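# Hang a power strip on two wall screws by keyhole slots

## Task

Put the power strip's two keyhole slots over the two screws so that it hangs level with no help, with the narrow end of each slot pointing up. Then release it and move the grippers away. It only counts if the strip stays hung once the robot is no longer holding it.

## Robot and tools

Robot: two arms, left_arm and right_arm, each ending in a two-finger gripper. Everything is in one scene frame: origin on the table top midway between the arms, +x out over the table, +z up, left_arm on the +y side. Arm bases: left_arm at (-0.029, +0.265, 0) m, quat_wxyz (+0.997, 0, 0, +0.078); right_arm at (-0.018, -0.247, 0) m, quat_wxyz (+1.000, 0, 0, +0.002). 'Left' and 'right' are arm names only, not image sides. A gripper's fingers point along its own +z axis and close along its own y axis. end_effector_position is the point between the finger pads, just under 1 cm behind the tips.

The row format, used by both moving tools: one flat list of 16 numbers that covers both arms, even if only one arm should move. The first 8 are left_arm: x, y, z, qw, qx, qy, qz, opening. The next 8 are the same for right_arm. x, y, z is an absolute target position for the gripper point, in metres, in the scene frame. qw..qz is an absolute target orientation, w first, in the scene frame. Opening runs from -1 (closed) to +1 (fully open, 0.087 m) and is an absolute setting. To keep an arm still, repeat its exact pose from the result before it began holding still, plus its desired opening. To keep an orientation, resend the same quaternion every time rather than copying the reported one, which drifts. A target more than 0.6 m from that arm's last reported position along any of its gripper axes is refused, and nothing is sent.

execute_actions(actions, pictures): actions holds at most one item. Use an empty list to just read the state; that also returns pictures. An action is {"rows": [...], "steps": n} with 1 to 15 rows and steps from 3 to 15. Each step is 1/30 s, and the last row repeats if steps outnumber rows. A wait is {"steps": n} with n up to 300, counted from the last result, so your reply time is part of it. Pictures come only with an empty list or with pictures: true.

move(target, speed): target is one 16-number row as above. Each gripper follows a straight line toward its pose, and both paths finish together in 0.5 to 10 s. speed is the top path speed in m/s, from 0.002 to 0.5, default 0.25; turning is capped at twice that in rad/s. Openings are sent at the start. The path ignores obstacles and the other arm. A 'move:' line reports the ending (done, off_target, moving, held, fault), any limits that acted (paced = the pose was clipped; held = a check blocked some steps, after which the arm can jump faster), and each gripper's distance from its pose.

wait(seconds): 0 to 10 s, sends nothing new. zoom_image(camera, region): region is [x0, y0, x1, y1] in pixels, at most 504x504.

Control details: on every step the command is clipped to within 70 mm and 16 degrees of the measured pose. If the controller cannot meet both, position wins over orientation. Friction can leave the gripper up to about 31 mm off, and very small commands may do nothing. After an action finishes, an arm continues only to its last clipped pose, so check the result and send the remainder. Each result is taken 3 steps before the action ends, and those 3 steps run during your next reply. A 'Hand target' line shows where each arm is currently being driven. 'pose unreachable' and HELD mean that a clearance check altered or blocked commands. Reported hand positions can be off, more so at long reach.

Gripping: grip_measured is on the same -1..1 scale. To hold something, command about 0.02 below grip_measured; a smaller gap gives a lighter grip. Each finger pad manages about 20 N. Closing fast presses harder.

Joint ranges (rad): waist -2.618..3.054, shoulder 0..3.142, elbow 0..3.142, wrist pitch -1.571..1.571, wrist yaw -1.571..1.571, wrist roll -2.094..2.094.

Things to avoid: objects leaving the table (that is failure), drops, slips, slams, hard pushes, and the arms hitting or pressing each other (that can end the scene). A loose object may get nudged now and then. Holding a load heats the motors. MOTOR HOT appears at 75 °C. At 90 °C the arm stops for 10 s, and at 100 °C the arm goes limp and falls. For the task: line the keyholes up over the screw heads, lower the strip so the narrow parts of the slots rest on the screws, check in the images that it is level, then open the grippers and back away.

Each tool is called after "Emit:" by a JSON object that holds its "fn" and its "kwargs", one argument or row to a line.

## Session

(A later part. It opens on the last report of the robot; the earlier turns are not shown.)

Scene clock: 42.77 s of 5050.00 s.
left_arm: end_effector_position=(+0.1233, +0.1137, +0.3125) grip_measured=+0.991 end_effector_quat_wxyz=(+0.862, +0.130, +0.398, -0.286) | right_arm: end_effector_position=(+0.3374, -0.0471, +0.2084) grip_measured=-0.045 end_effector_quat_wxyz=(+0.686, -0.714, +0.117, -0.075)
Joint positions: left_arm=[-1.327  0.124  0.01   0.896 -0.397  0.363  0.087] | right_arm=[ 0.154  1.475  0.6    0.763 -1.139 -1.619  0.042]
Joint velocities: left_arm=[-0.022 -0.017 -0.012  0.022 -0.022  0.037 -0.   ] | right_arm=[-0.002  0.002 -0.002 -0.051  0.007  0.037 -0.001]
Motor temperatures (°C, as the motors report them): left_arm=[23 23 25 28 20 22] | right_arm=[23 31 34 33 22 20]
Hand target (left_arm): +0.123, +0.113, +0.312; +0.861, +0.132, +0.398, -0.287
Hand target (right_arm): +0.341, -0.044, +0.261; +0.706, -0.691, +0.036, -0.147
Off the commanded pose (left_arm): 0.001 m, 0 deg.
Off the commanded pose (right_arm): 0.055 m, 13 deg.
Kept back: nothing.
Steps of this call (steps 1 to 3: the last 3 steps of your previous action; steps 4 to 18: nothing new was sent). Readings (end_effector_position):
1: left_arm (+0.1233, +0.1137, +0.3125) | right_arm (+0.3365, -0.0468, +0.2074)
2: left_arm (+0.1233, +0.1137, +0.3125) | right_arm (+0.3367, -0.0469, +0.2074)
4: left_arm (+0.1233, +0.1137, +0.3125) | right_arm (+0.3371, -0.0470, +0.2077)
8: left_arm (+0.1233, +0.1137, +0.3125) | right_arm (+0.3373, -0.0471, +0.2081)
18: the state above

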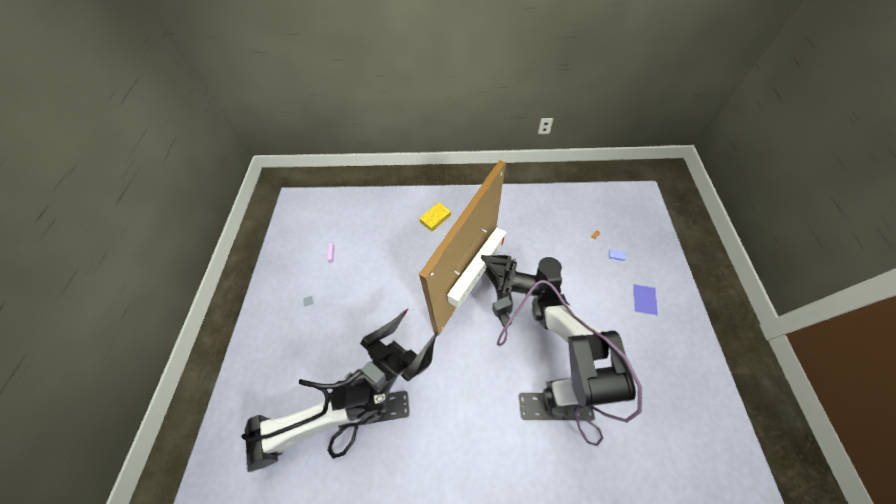

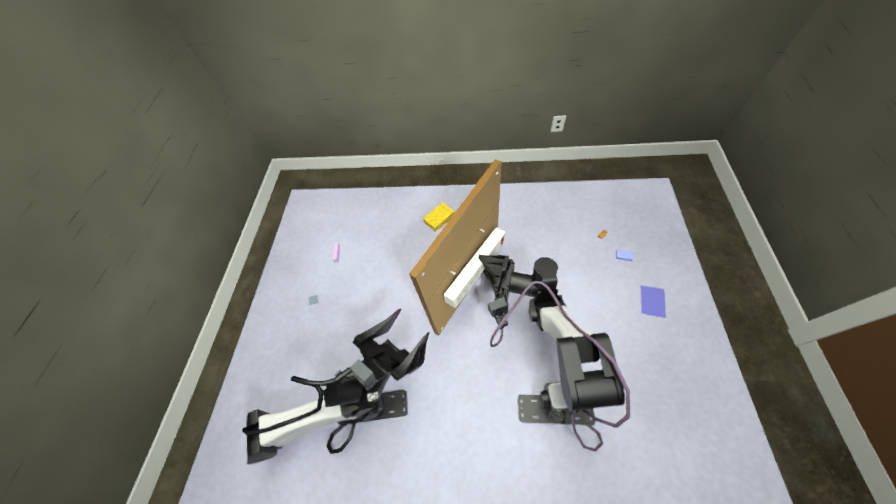

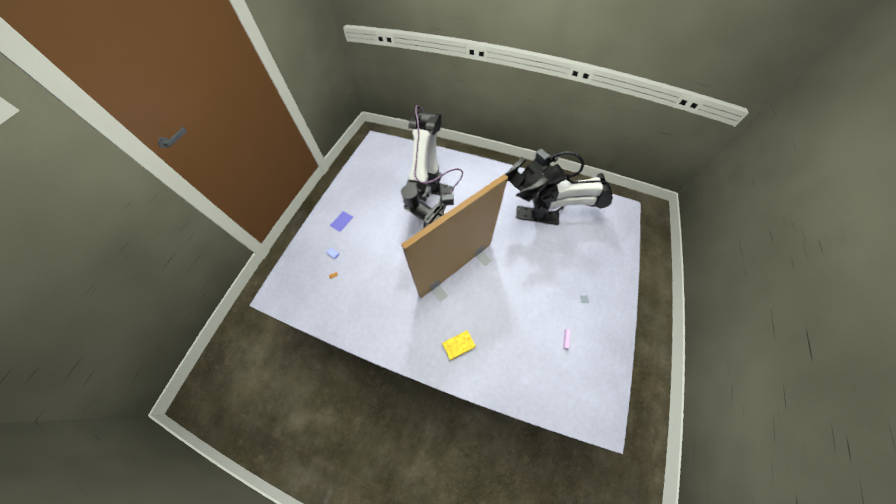

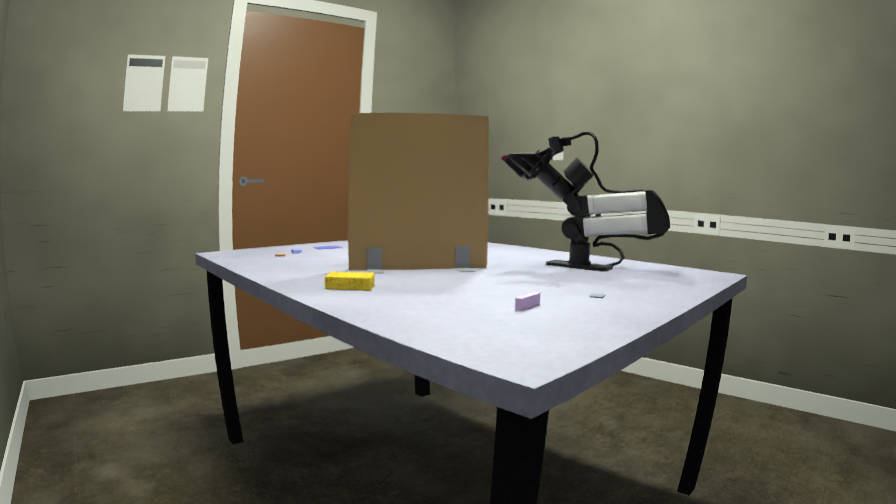

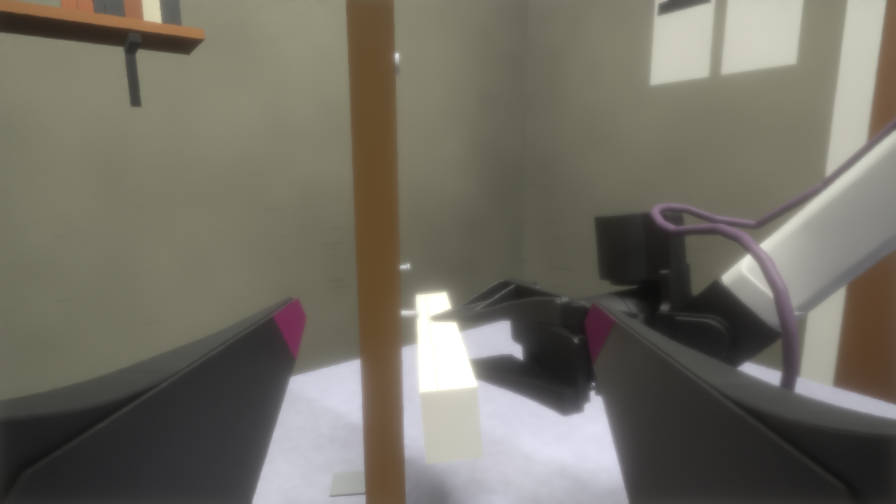

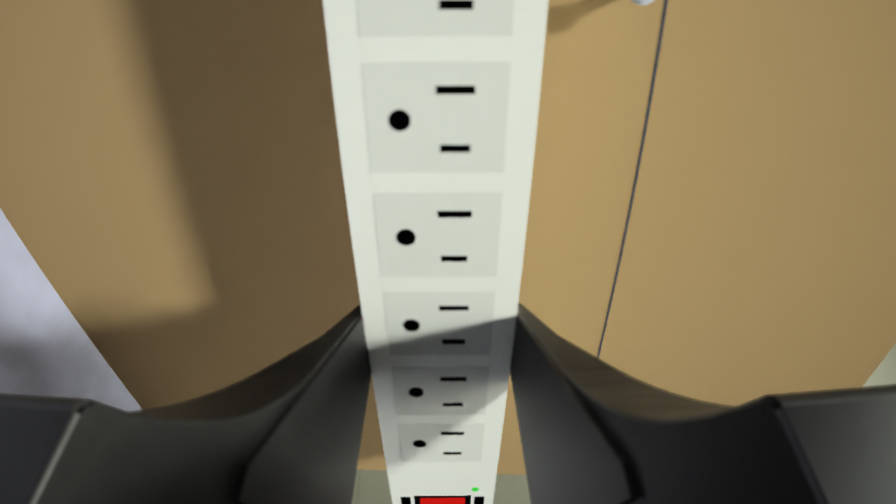

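Push in further (squares it) and rise slowly to under the screws.

Emit:
{"fn": "move", "kwargs": {
  "target": [0.123,0.113,0.312,0.862,0.132,0.398,-0.287,1, 0.355,-0.030,0.278,0.715,-0.69,0.03,-0.155,-0.3],
  "speed": 0.05
}}

Emit:
{"fn": "zoom_image", "kwargs": {
  "camera": "cam_head_left",
  "region": [425,200,535,310]
}}

Scene clock: 45.73 s of 5050.00 s.
left_arm: end_effector_position=(+0.1233, +0.1137, +0.3125) grip_measured=+0.991 end_effector_quat_wxyz=(+0.862, +0.130, +0.398, -0.286) | right_arm: end_effector_position=(+0.3466, -0.0379, +0.2085) grip_measured=-0.045 end_effector_quat_wxyz=(+0.677, -0.721, +0.140, -0.059)
Joint positions: left_arm=[-1.327  0.124  0.01   0.896 -0.397  0.363  0.087] | right_arm=[ 0.186  1.484  0.667  0.646 -1.097 -1.618  0.042]
Joint velocities: left_arm=[-0.012  0.012  0.012 -0.11  -0.022 -0.081 -0.001] | right_arm=[ 0.017  0.017  0.002 -0.051 -0.007 -0.066 -0.001]
Motor temperatures (°C, as the motors report them): left_arm=[23 23 25 28 20 22] | right_arm=[23 31 34 34 22 20]
Hand target (left_arm): +0.123, +0.113, +0.312; +0.861, +0.132, +0.398, -0.287
Hand target (right_arm): +0.347, -0.032, +0.276; +0.704, -0.694, +0.042, -0.144
Off the commanded pose (left_arm): 0.001 m, 0 deg.
Off the commanded pose (right_arm): 0.070 m, 18 deg; orientation clipped at the last step of the last action.
Kept back: nothing.
move: off_target (right_arm); limits=paced

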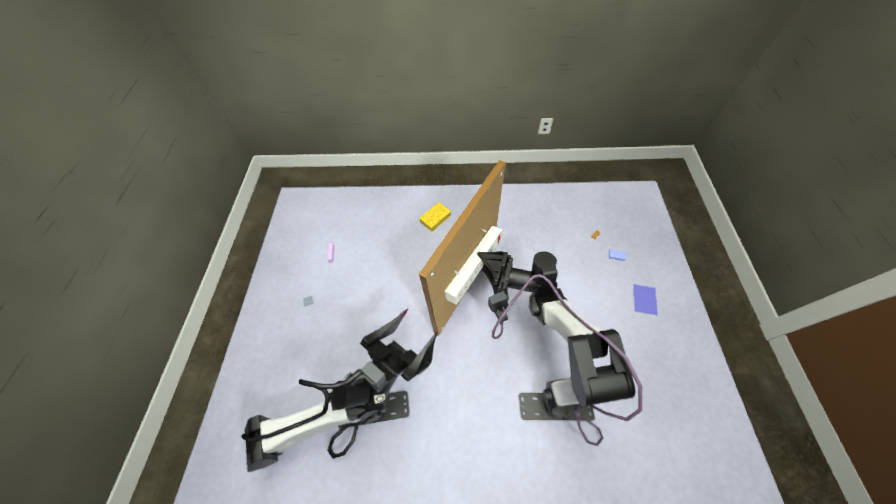

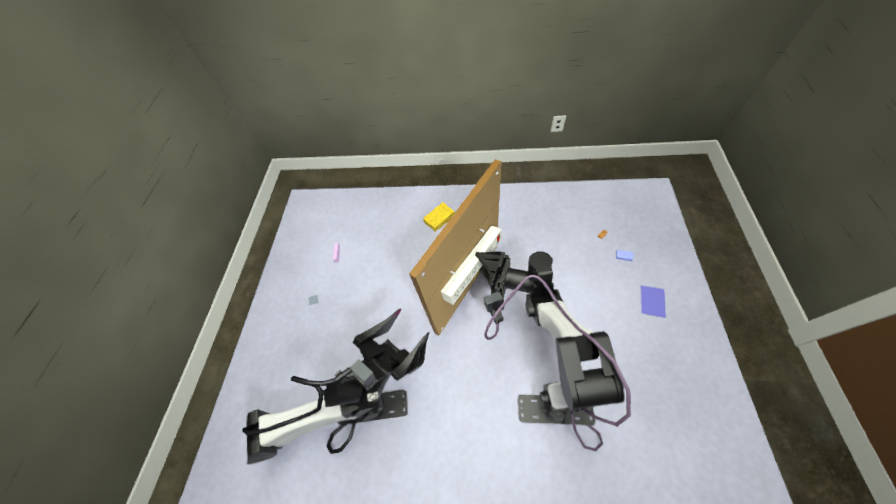

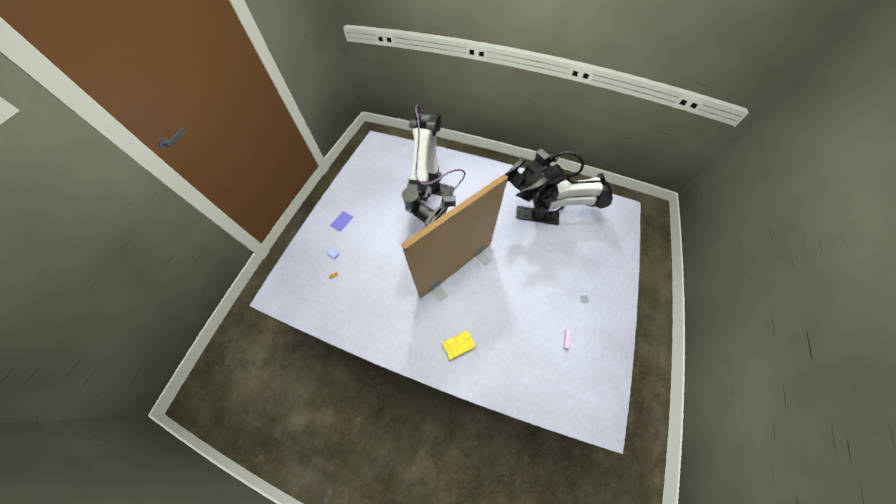

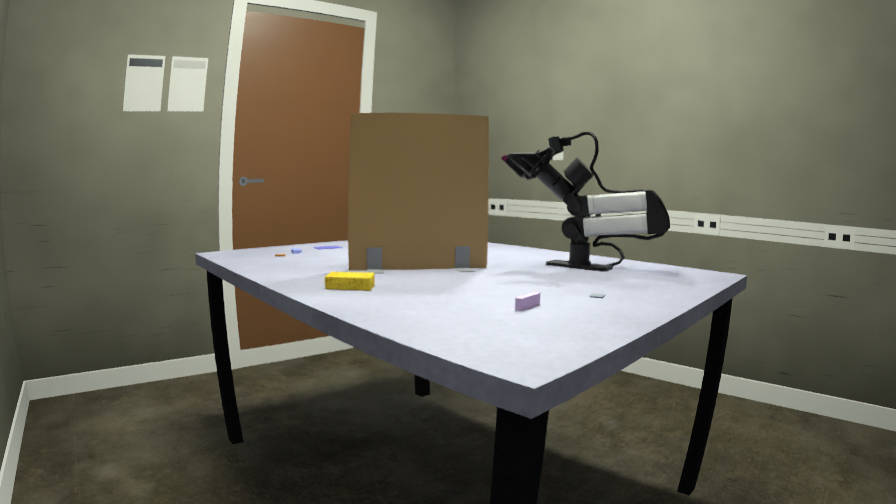

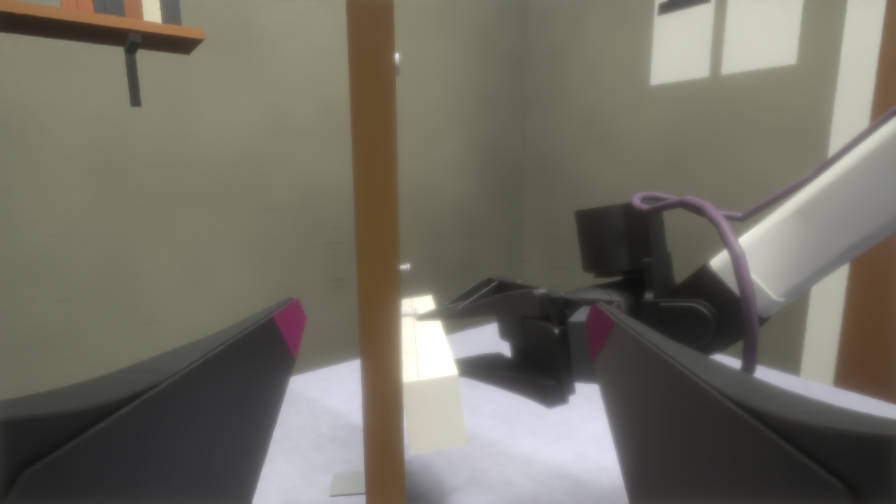

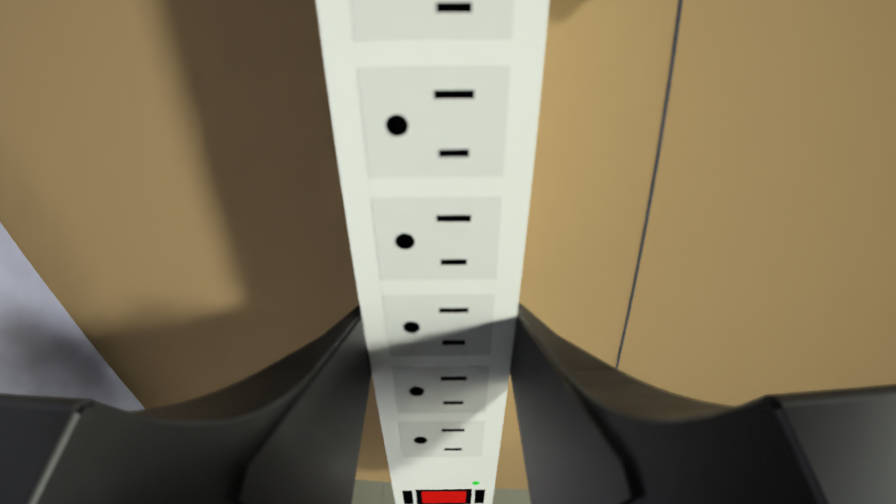

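Region (425, 200, 535, 310) of cam_head_left's 896x504 image, scaled by 4.582, with more detail than that image has.

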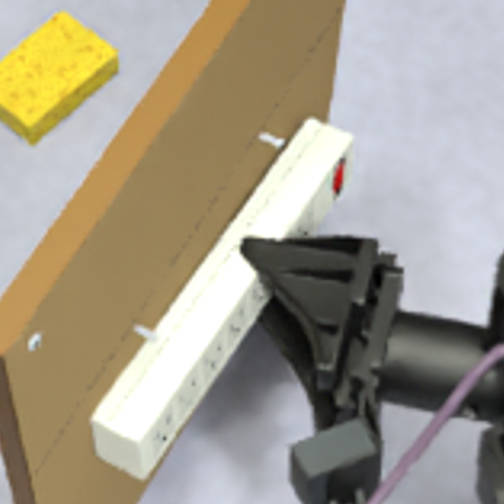

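Flush at nn≈0.163. Back off slightly so it can rise.

Emit:
{"fn": "execute_actions", "kwargs": {
  "actions": [
    {"rows":[[0.123,0.113,0.312,0.862,0.132,0.398,-0.287,1, 0.35,-0.043,0.278,0.715,-0.69,0.03,-0.155,-0.3]]}
  ]
}}

Emit:
{"fn": "execute_actions", "kwargs": {
  "actions": [
    {"rows":[[0.123,0.113,0.312,0.862,0.132,0.398,-0.287,1, 0.35,-0.043,0.282,0.715,-0.69,0.03,-0.155,-0.3]]}
  ]
}}

Emit:
{"fn": "wait", "kwargs": {
  "seconds": 0.5
}}

Emit:
{"fn": "zoom_image", "kwargs": {
  "camera": "cam_head_left",
  "region": [425,200,535,310]
}}

Scene clock: 46.27 s of 5050.00 s.
left_arm: end_effector_position=(+0.1233, +0.1137, +0.3125) grip_measured=+0.991 end_effector_quat_wxyz=(+0.862, +0.130, +0.398, -0.286) | right_arm: end_effector_position=(+0.3481, -0.0433, +0.2091) grip_measured=-0.045 end_effector_quat_wxyz=(+0.677, -0.720, +0.140, -0.061)
Joint positions: left_arm=[-1.327  0.124  0.01   0.896 -0.397  0.363  0.087] | right_arm=[ 0.167  1.484  0.667  0.646 -1.113 -1.623  0.042]
Joint velocities: left_arm=[-0.032 -0.007 -0.007  0.081  0.066 -0.066 -0.001] | right_arm=[ 0.012  0.002 -0.007  0.007 -0.051  0.007 -0.   ]
Motor temperatures (°C, as the motors report them): left_arm=[23 23 25 28 20 22] | right_arm=[23 31 34 34 22 20]
Steps of this call (steps 1 to 4: nothing new was sent; steps 5 to 16: the first 12 steps of this action). Readings (end_effector_position):
5: left_arm (+0.1233, +0.1137, +0.3125) | right_arm (+0.3465, -0.0384, +0.2087)
6: left_arm (+0.1233, +0.1137, +0.3125) | right_arm (+0.3465, -0.0392, +0.2088)
8: left_arm (+0.1233, +0.1137, +0.3125) | right_arm (+0.3475, -0.0416, +0.2090)
12: left_arm (+0.1233, +0.1137, +0.3125) | right_arm (+0.3486, -0.0436, +0.2090)
16: the state above

Scene clock: 46.77 s of 5050.00 s.
left_arm: end_effector_position=(+0.1233, +0.1137, +0.3125) grip_measured=+0.991 end_effector_quat_wxyz=(+0.862, +0.130, +0.398, -0.286) | right_arm: end_effector_position=(+0.3463, -0.0429, +0.2137) grip_measured=-0.045 end_effector_quat_wxyz=(+0.680, -0.719, +0.133, -0.064)
Joint positions: left_arm=[-1.327  0.124  0.01   0.896 -0.397  0.363  0.087] | right_arm=[ 0.167  1.474  0.667  0.65  -1.119 -1.623  0.042]
Joint velocities: left_arm=[-0.012 -0.012 -0.002  0.037 -0.066  0.051 -0.001] | right_arm=[-0.017 -0.012  0.007  0.022 -0.037  0.007  0.001]
Motor temperatures (°C, as the motors report them): left_arm=[23 23 25 28 20 22] | right_arm=[23 31 34 34 22 20]
Off your previous action's commanded pose (left_arm): 0.001 m, 0 deg at its last step (step 3 of this call).
Off your previous action's commanded pose (right_arm): 0.069 m, 17 deg at its last step (step 3 of this call); orientation clipped at that step.
Steps of this call (steps 1 to 3: the last 3 steps of your previous action; steps 4 to 15: the first 12 steps of this action). Readings (end_effector_position):
4: left_arm (+0.1233, +0.1137, +0.3125) | right_arm (+0.3477, -0.0432, +0.2095)
5: left_arm (+0.1233, +0.1137, +0.3125) | right_arm (+0.3475, -0.0432, +0.2101)
7: left_arm (+0.1233, +0.1137, +0.3125) | right_arm (+0.3470, -0.0432, +0.2118)
11: left_arm (+0.1233, +0.1137, +0.3125) | right_arm (+0.3464, -0.0430, +0.2135)
15: the state above

Scene clock: 47.37 s of 5050.00 s.
left_arm: end_effector_position=(+0.1233, +0.1137, +0.3125) grip_measured=+0.991 end_effector_quat_wxyz=(+0.862, +0.130, +0.398, -0.286) | right_arm: end_effector_position=(+0.3462, -0.0428, +0.2144) grip_measured=-0.045 end_effector_quat_wxyz=(+0.680, -0.718, +0.131, -0.065)
Joint positions: left_arm=[-1.327  0.124  0.01   0.896 -0.397  0.363  0.087] | right_arm=[ 0.167  1.474  0.667  0.654 -1.12  -1.623  0.042]
Joint velocities: left_arm=[-0.012  0.002 -0.002 -0.022  0.007 -0.007 -0.001] | right_arm=[-0.007  0.007 -0.007  0.022 -0.007 -0.022  0.001]
Motor temperatures (°C, as the motors report them): left_arm=[23 23 25 28 20 22] | right_arm=[23 31 35 34 22 20]
Hand target (left_arm): +0.123, +0.113, +0.312; +0.861, +0.132, +0.398, -0.287
Hand target (right_arm): +0.344, -0.044, +0.280; +0.704, -0.693, +0.034, -0.150
Off the commanded pose (left_arm): 0.001 m, 0 deg.
Off the commanded pose (right_arm): 0.068 m, 16 deg; orientation clipped at the last step of the last action.
Kept back: nothing.
Steps of this call (steps 1 to 3: the last 3 steps of your previous action; steps 4 to 18: nothing new was sent). Readings (end_effector_position):
1: left_arm (+0.1233, +0.1137, +0.3125) | right_arm (+0.3463, -0.0429, +0.2138)
2: left_arm (+0.1233, +0.1137, +0.3125) | right_arm (+0.3463, -0.0429, +0.2139)
4: left_arm (+0.1233, +0.1137, +0.3125) | right_arm (+0.3463, -0.0429, +0.2141)
8: left_arm (+0.1233, +0.1137, +0.3125) | right_arm (+0.3463, -0.0428, +0.2143)
18: the state above

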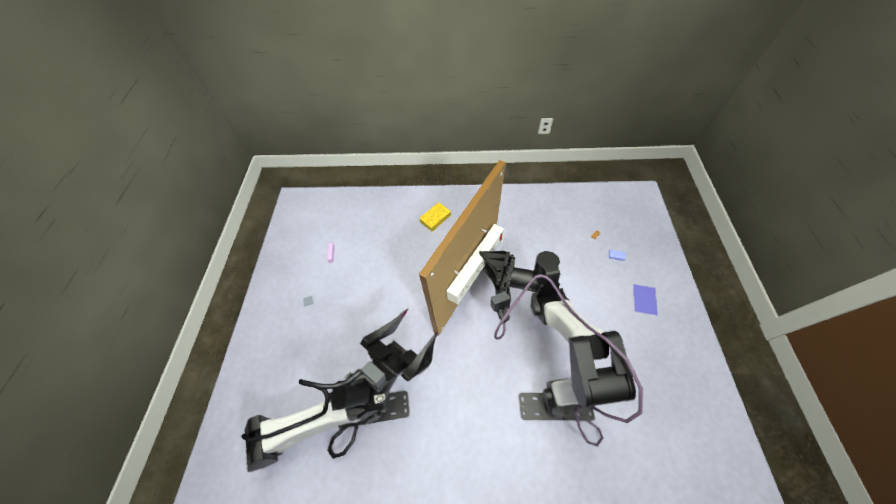

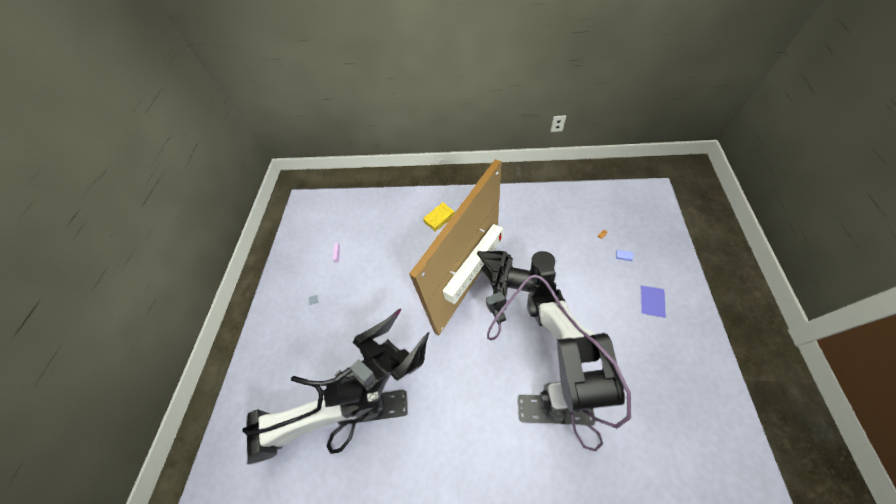

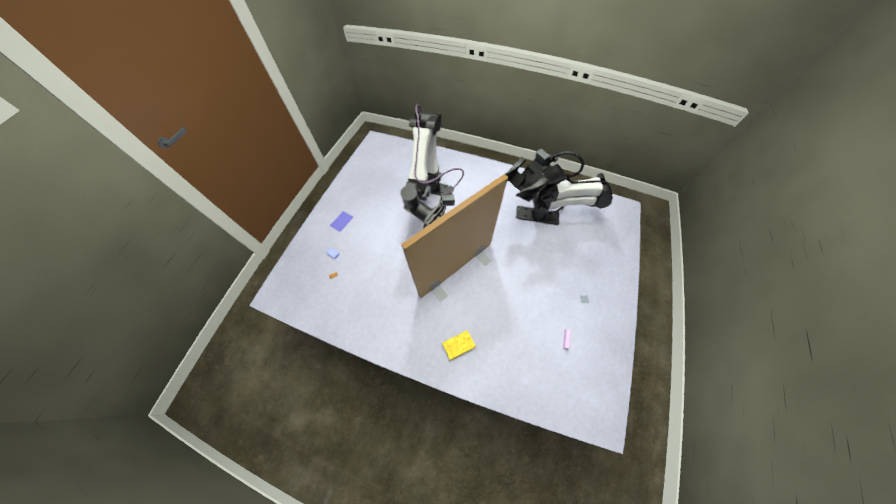

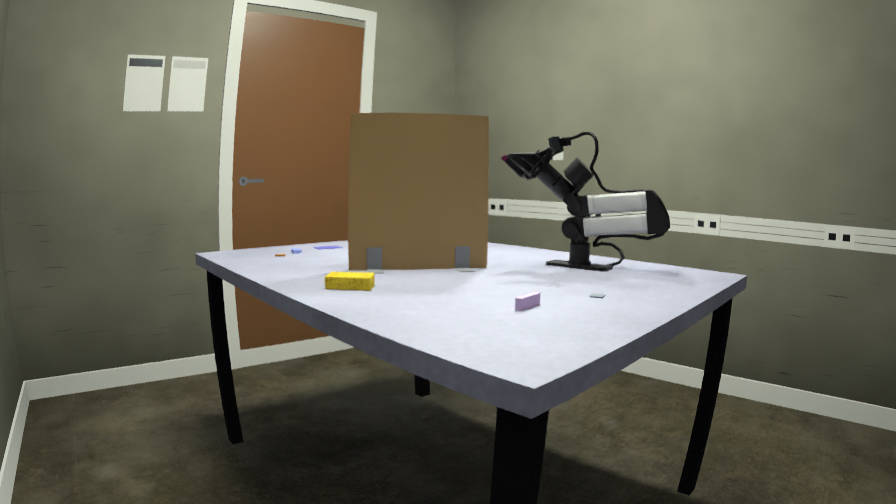

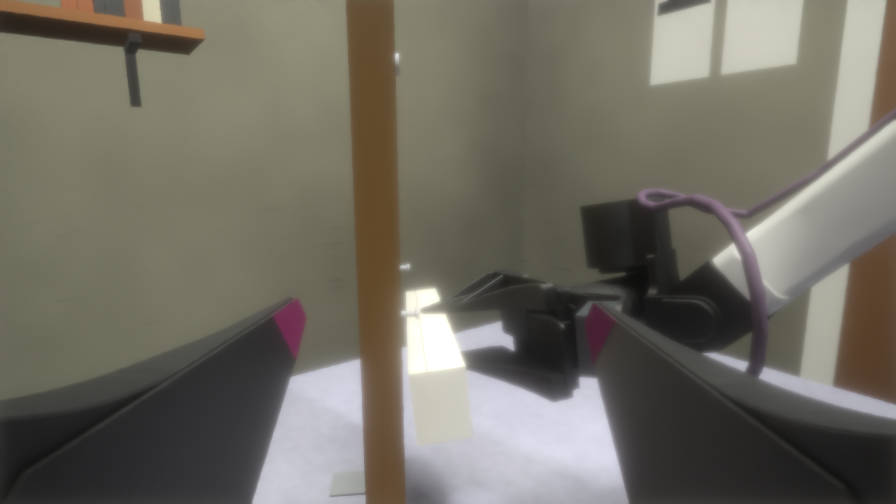

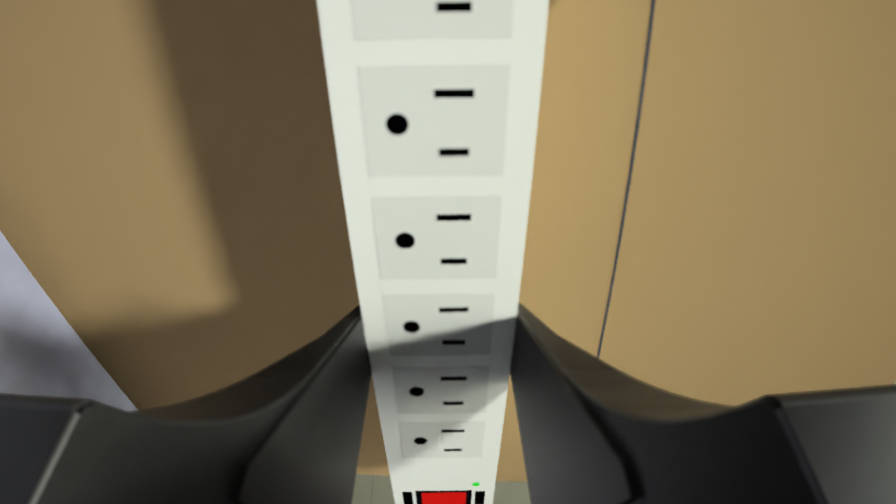

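Region (425, 200, 535, 310) of cam_head_left's 896x504 image, scaled by 4.582, with more detail than that image has.

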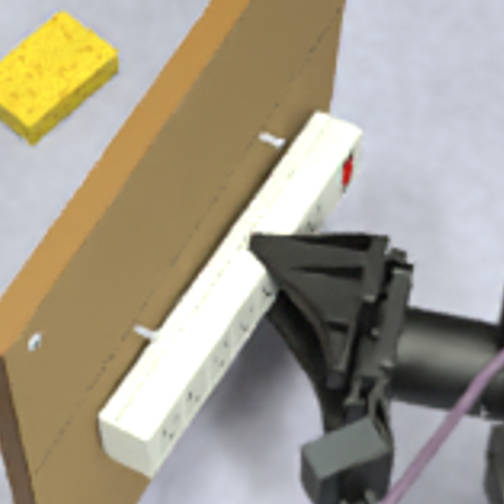

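Emit:
{"fn": "execute_actions", "kwargs": {
  "actions": [
    {"rows":[[0.123,0.113,0.312,0.862,0.132,0.398,-0.287,1, 0.352,-0.041,0.29,0.70,-0.70,0.07,-0.12,-0.3]]}
  ]
}}

Emit:
{"fn": "execute_actions", "kwargs": {
  "actions": [
    {"rows":[[0.123,0.113,0.312,0.862,0.132,0.398,-0.287,1, 0.352,-0.041,0.30,0.715,-0.69,0.03,-0.155,-0.3]]}
  ]
}}

Emit:
{"fn": "execute_actions", "kwargs": {
  "actions": [
    {"rows":[[0.123,0.113,0.312,0.862,0.132,0.398,-0.287,1, 0.352,-0.041,0.30,0.715,-0.69,0.02,-0.165,-0.3]]}
  ],
  "pictures": true
}}

Emit:
{"fn": "zoom_image", "kwargs": {
  "camera": "cam_head_left",
  "region": [425,200,535,310]
}}

Scene clock: 47.93 s of 5050.00 s.
left_arm: end_effector_position=(+0.1233, +0.1137, +0.3125) grip_measured=+0.991 end_effector_quat_wxyz=(+0.862, +0.130, +0.398, -0.286) | right_arm: end_effector_position=(+0.3478, -0.0430, +0.2283) grip_measured=-0.045 end_effector_quat_wxyz=(+0.676, -0.720, +0.148, -0.051)
Joint positions: left_arm=[-1.327  0.124  0.01   0.896 -0.397  0.363  0.087] | right_arm=[ 0.167  1.435  0.726  0.524 -1.116 -1.611  0.042]
Joint velocities: left_arm=[ 0.002  0.002 -0.002 -0.007  0.051  0.022 -0.   ] | right_arm=[ 0.002 -0.017  0.002 -0.11  -0.022 -0.007 -0.001]
Motor temperatures (°C, as the motors report them): left_arm=[23 23 25 28 20 22] | right_arm=[23 31 35 34 22 20]
Steps of this call (steps 1 to 5: nothing new was sent; steps 6 to 17: the first 12 steps of this action). Readings (end_effector_position):
6: left_arm (+0.1233, +0.1137, +0.3125) | right_arm (+0.3463, -0.0428, +0.2150)
7: left_arm (+0.1233, +0.1137, +0.3125) | right_arm (+0.3464, -0.0429, +0.2159)
9: left_arm (+0.1233, +0.1137, +0.3125) | right_arm (+0.3469, -0.0430, +0.2225)
13: left_arm (+0.1233, +0.1137, +0.3125) | right_arm (+0.3483, -0.0428, +0.2326)
17: the state above

Scene clock: 48.43 s of 5050.00 s.
left_arm: end_effector_position=(+0.1233, +0.1137, +0.3125) grip_measured=+0.991 end_effector_quat_wxyz=(+0.862, +0.130, +0.398, -0.286) | right_arm: end_effector_position=(+0.3475, -0.0431, +0.2262) grip_measured=-0.045 end_effector_quat_wxyz=(+0.674, -0.721, +0.151, -0.048)
Joint positions: left_arm=[-1.327  0.124  0.01   0.896 -0.397  0.363  0.087] | right_arm=[ 0.167  1.435  0.726  0.512 -1.115 -1.611  0.042]
Joint velocities: left_arm=[-0.002 -0.002  0.002  0.007 -0.022  0.007  0.001] | right_arm=[-0.012 -0.007 -0.002 -0.007 -0.007  0.022 -0.001]
Motor temperatures (°C, as the motors report them): left_arm=[23 23 25 28 20 22] | right_arm=[23 31 35 35 22 20]
Off your previous action's commanded pose (left_arm): 0.001 m, 0 deg at its last step (step 3 of this call).
Off your previous action's commanded pose (right_arm): 0.064 m, 13 deg at its last step (step 3 of this call).
Steps of this call (steps 1 to 3: the last 3 steps of your previous action; steps 4 to 15: the first 12 steps of this action). Readings (end_effector_position):
4: left_arm (+0.1233, +0.1137, +0.3125) | right_arm (+0.3475, -0.0431, +0.2262)
5: left_arm (+0.1233, +0.1137, +0.3125) | right_arm (+0.3475, -0.0431, +0.2262)
7: left_arm (+0.1233, +0.1137, +0.3125) | right_arm (+0.3475, -0.0431, +0.2262)
11: left_arm (+0.1233, +0.1137, +0.3125) | right_arm (+0.3475, -0.0431, +0.2262)
15: the state above

Scene clock: 48.93 s of 5050.00 s.
left_arm: end_effector_position=(+0.1233, +0.1137, +0.3125) grip_measured=+0.991 end_effector_quat_wxyz=(+0.862, +0.130, +0.398, -0.286) | right_arm: end_effector_position=(+0.3476, -0.0431, +0.2266) grip_measured=-0.045 end_effector_quat_wxyz=(+0.674, -0.722, +0.148, -0.051)
Joint positions: left_arm=[-1.327  0.124  0.01   0.896 -0.397  0.363  0.087] | right_arm=[ 0.167  1.435  0.726  0.512 -1.115 -1.621  0.042]
Joint velocities: left_arm=[-0.002 -0.007  0.007 -0.022 -0.022 -0.11   0.001] | right_arm=[ 0.012 -0.002 -0.002  0.037 -0.051 -0.022  0.   ]
Motor temperatures (°C, as the motors report them): left_arm=[23 23 25 28 20 22] | right_arm=[23 31 35 35 22 20]
Off your previous action's commanded pose (left_arm): 0.001 m, 0 deg at its last step (step 3 of this call).
Off your previous action's commanded pose (right_arm): 0.074 m, 19 deg at its last step (step 3 of this call); orientation clipped at that step.
Steps of this call (steps 1 to 3: the last 3 steps of your previous action; steps 4 to 15: the first 12 steps of this action). Readings (end_effector_position):
4: left_arm (+0.1233, +0.1137, +0.3125) | right_arm (+0.3475, -0.0431, +0.2262)
5: left_arm (+0.1233, +0.1137, +0.3125) | right_arm (+0.3475, -0.0431, +0.2263)
7: left_arm (+0.1233, +0.1137, +0.3125) | right_arm (+0.3475, -0.0431, +0.2264)
11: left_arm (+0.1233, +0.1137, +0.3125) | right_arm (+0.3476, -0.0431, +0.2265)
15: the state above

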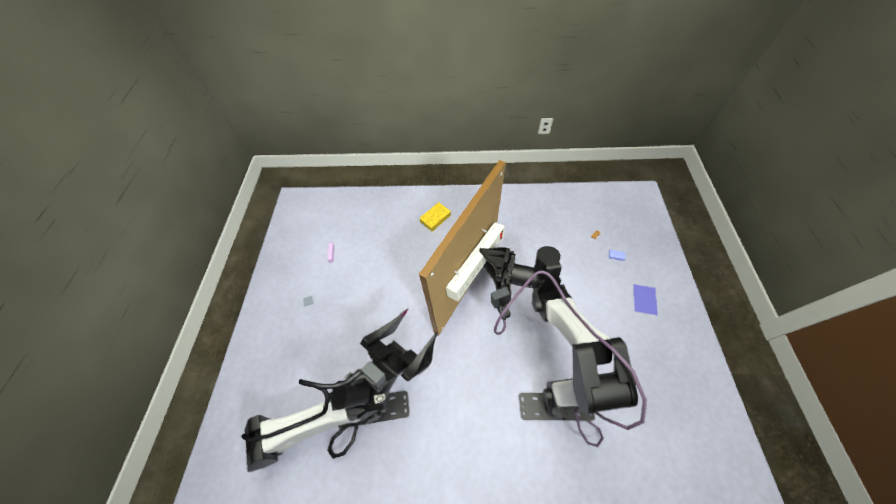

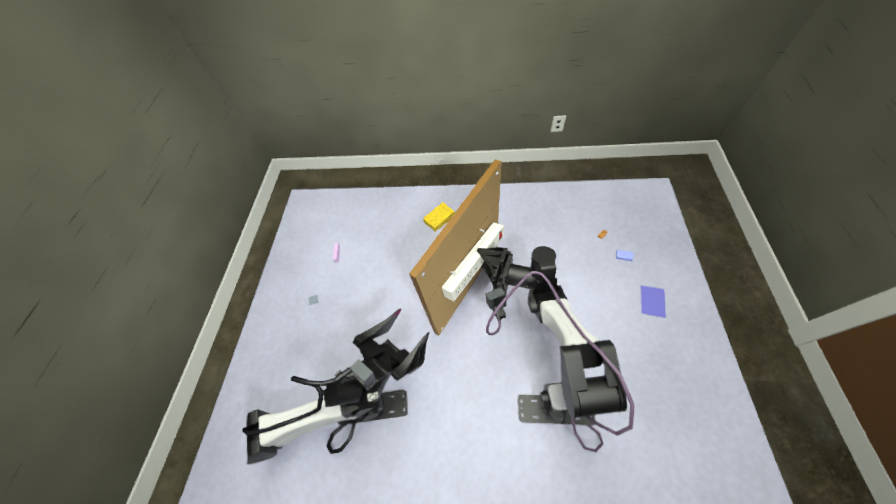

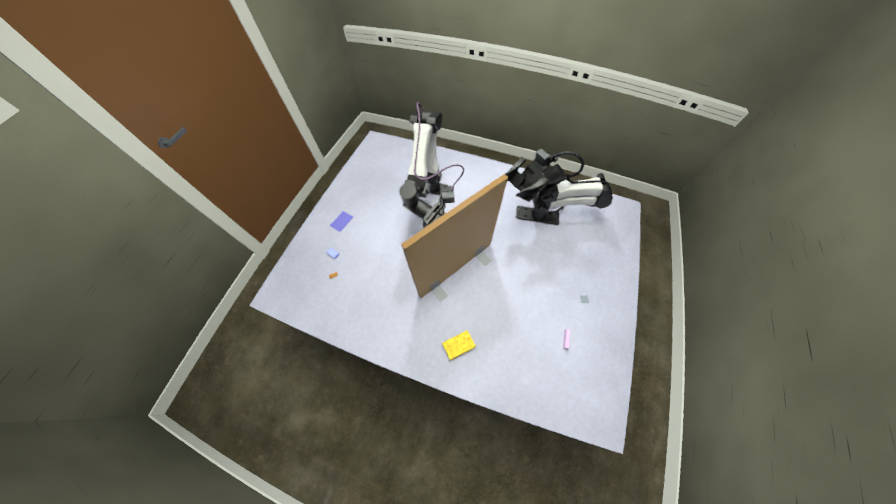

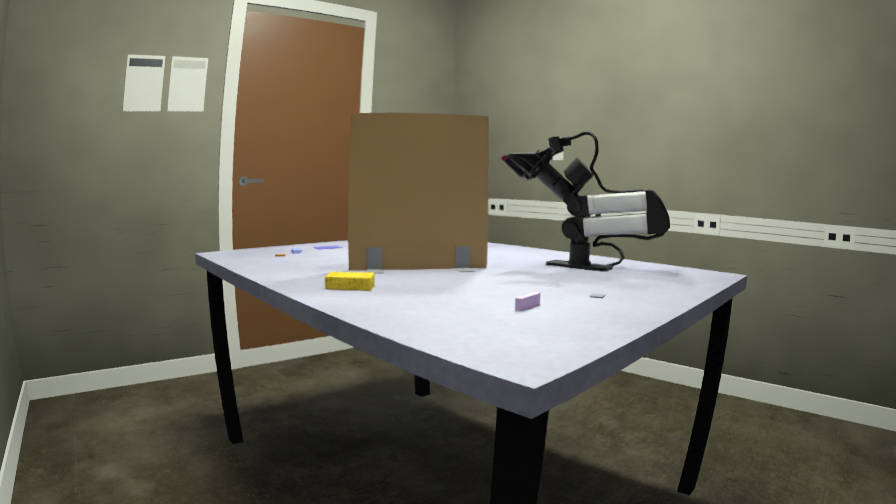

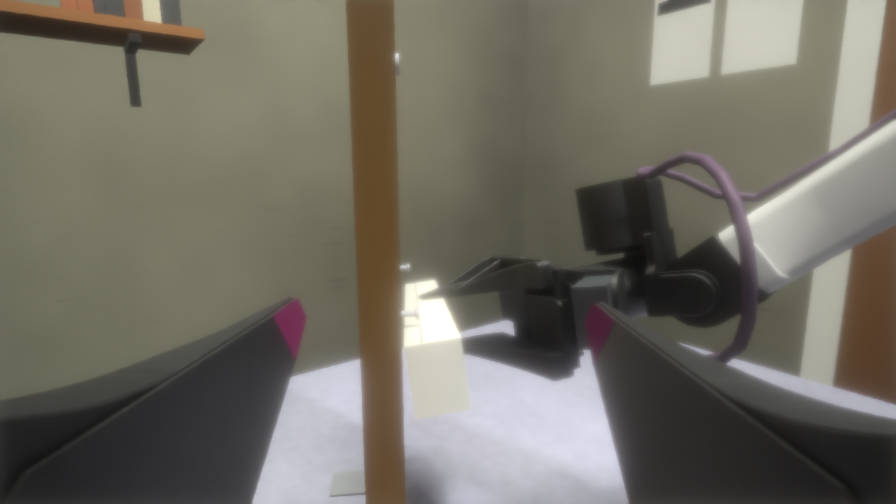

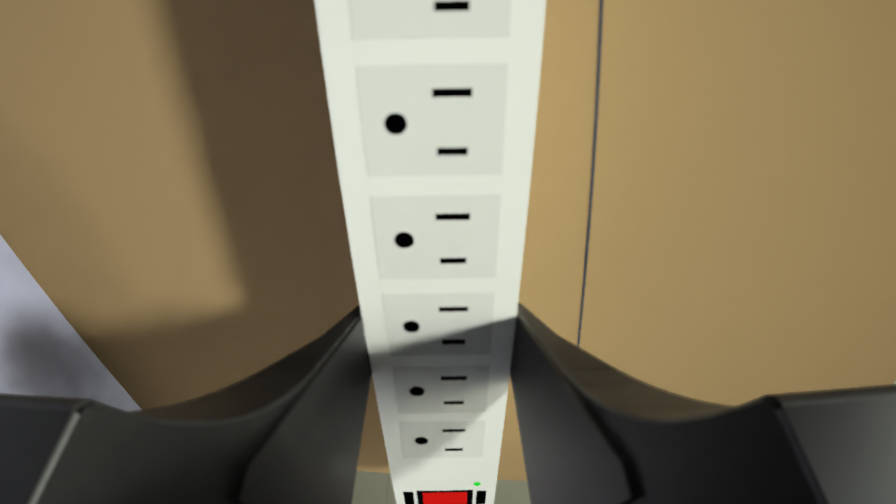

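Region (425, 200, 535, 310) of cam_head_left's 896x504 image, scaled by 4.582, with more detail than that image has.

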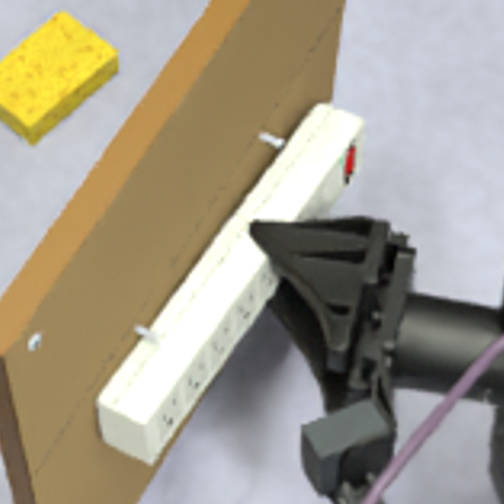

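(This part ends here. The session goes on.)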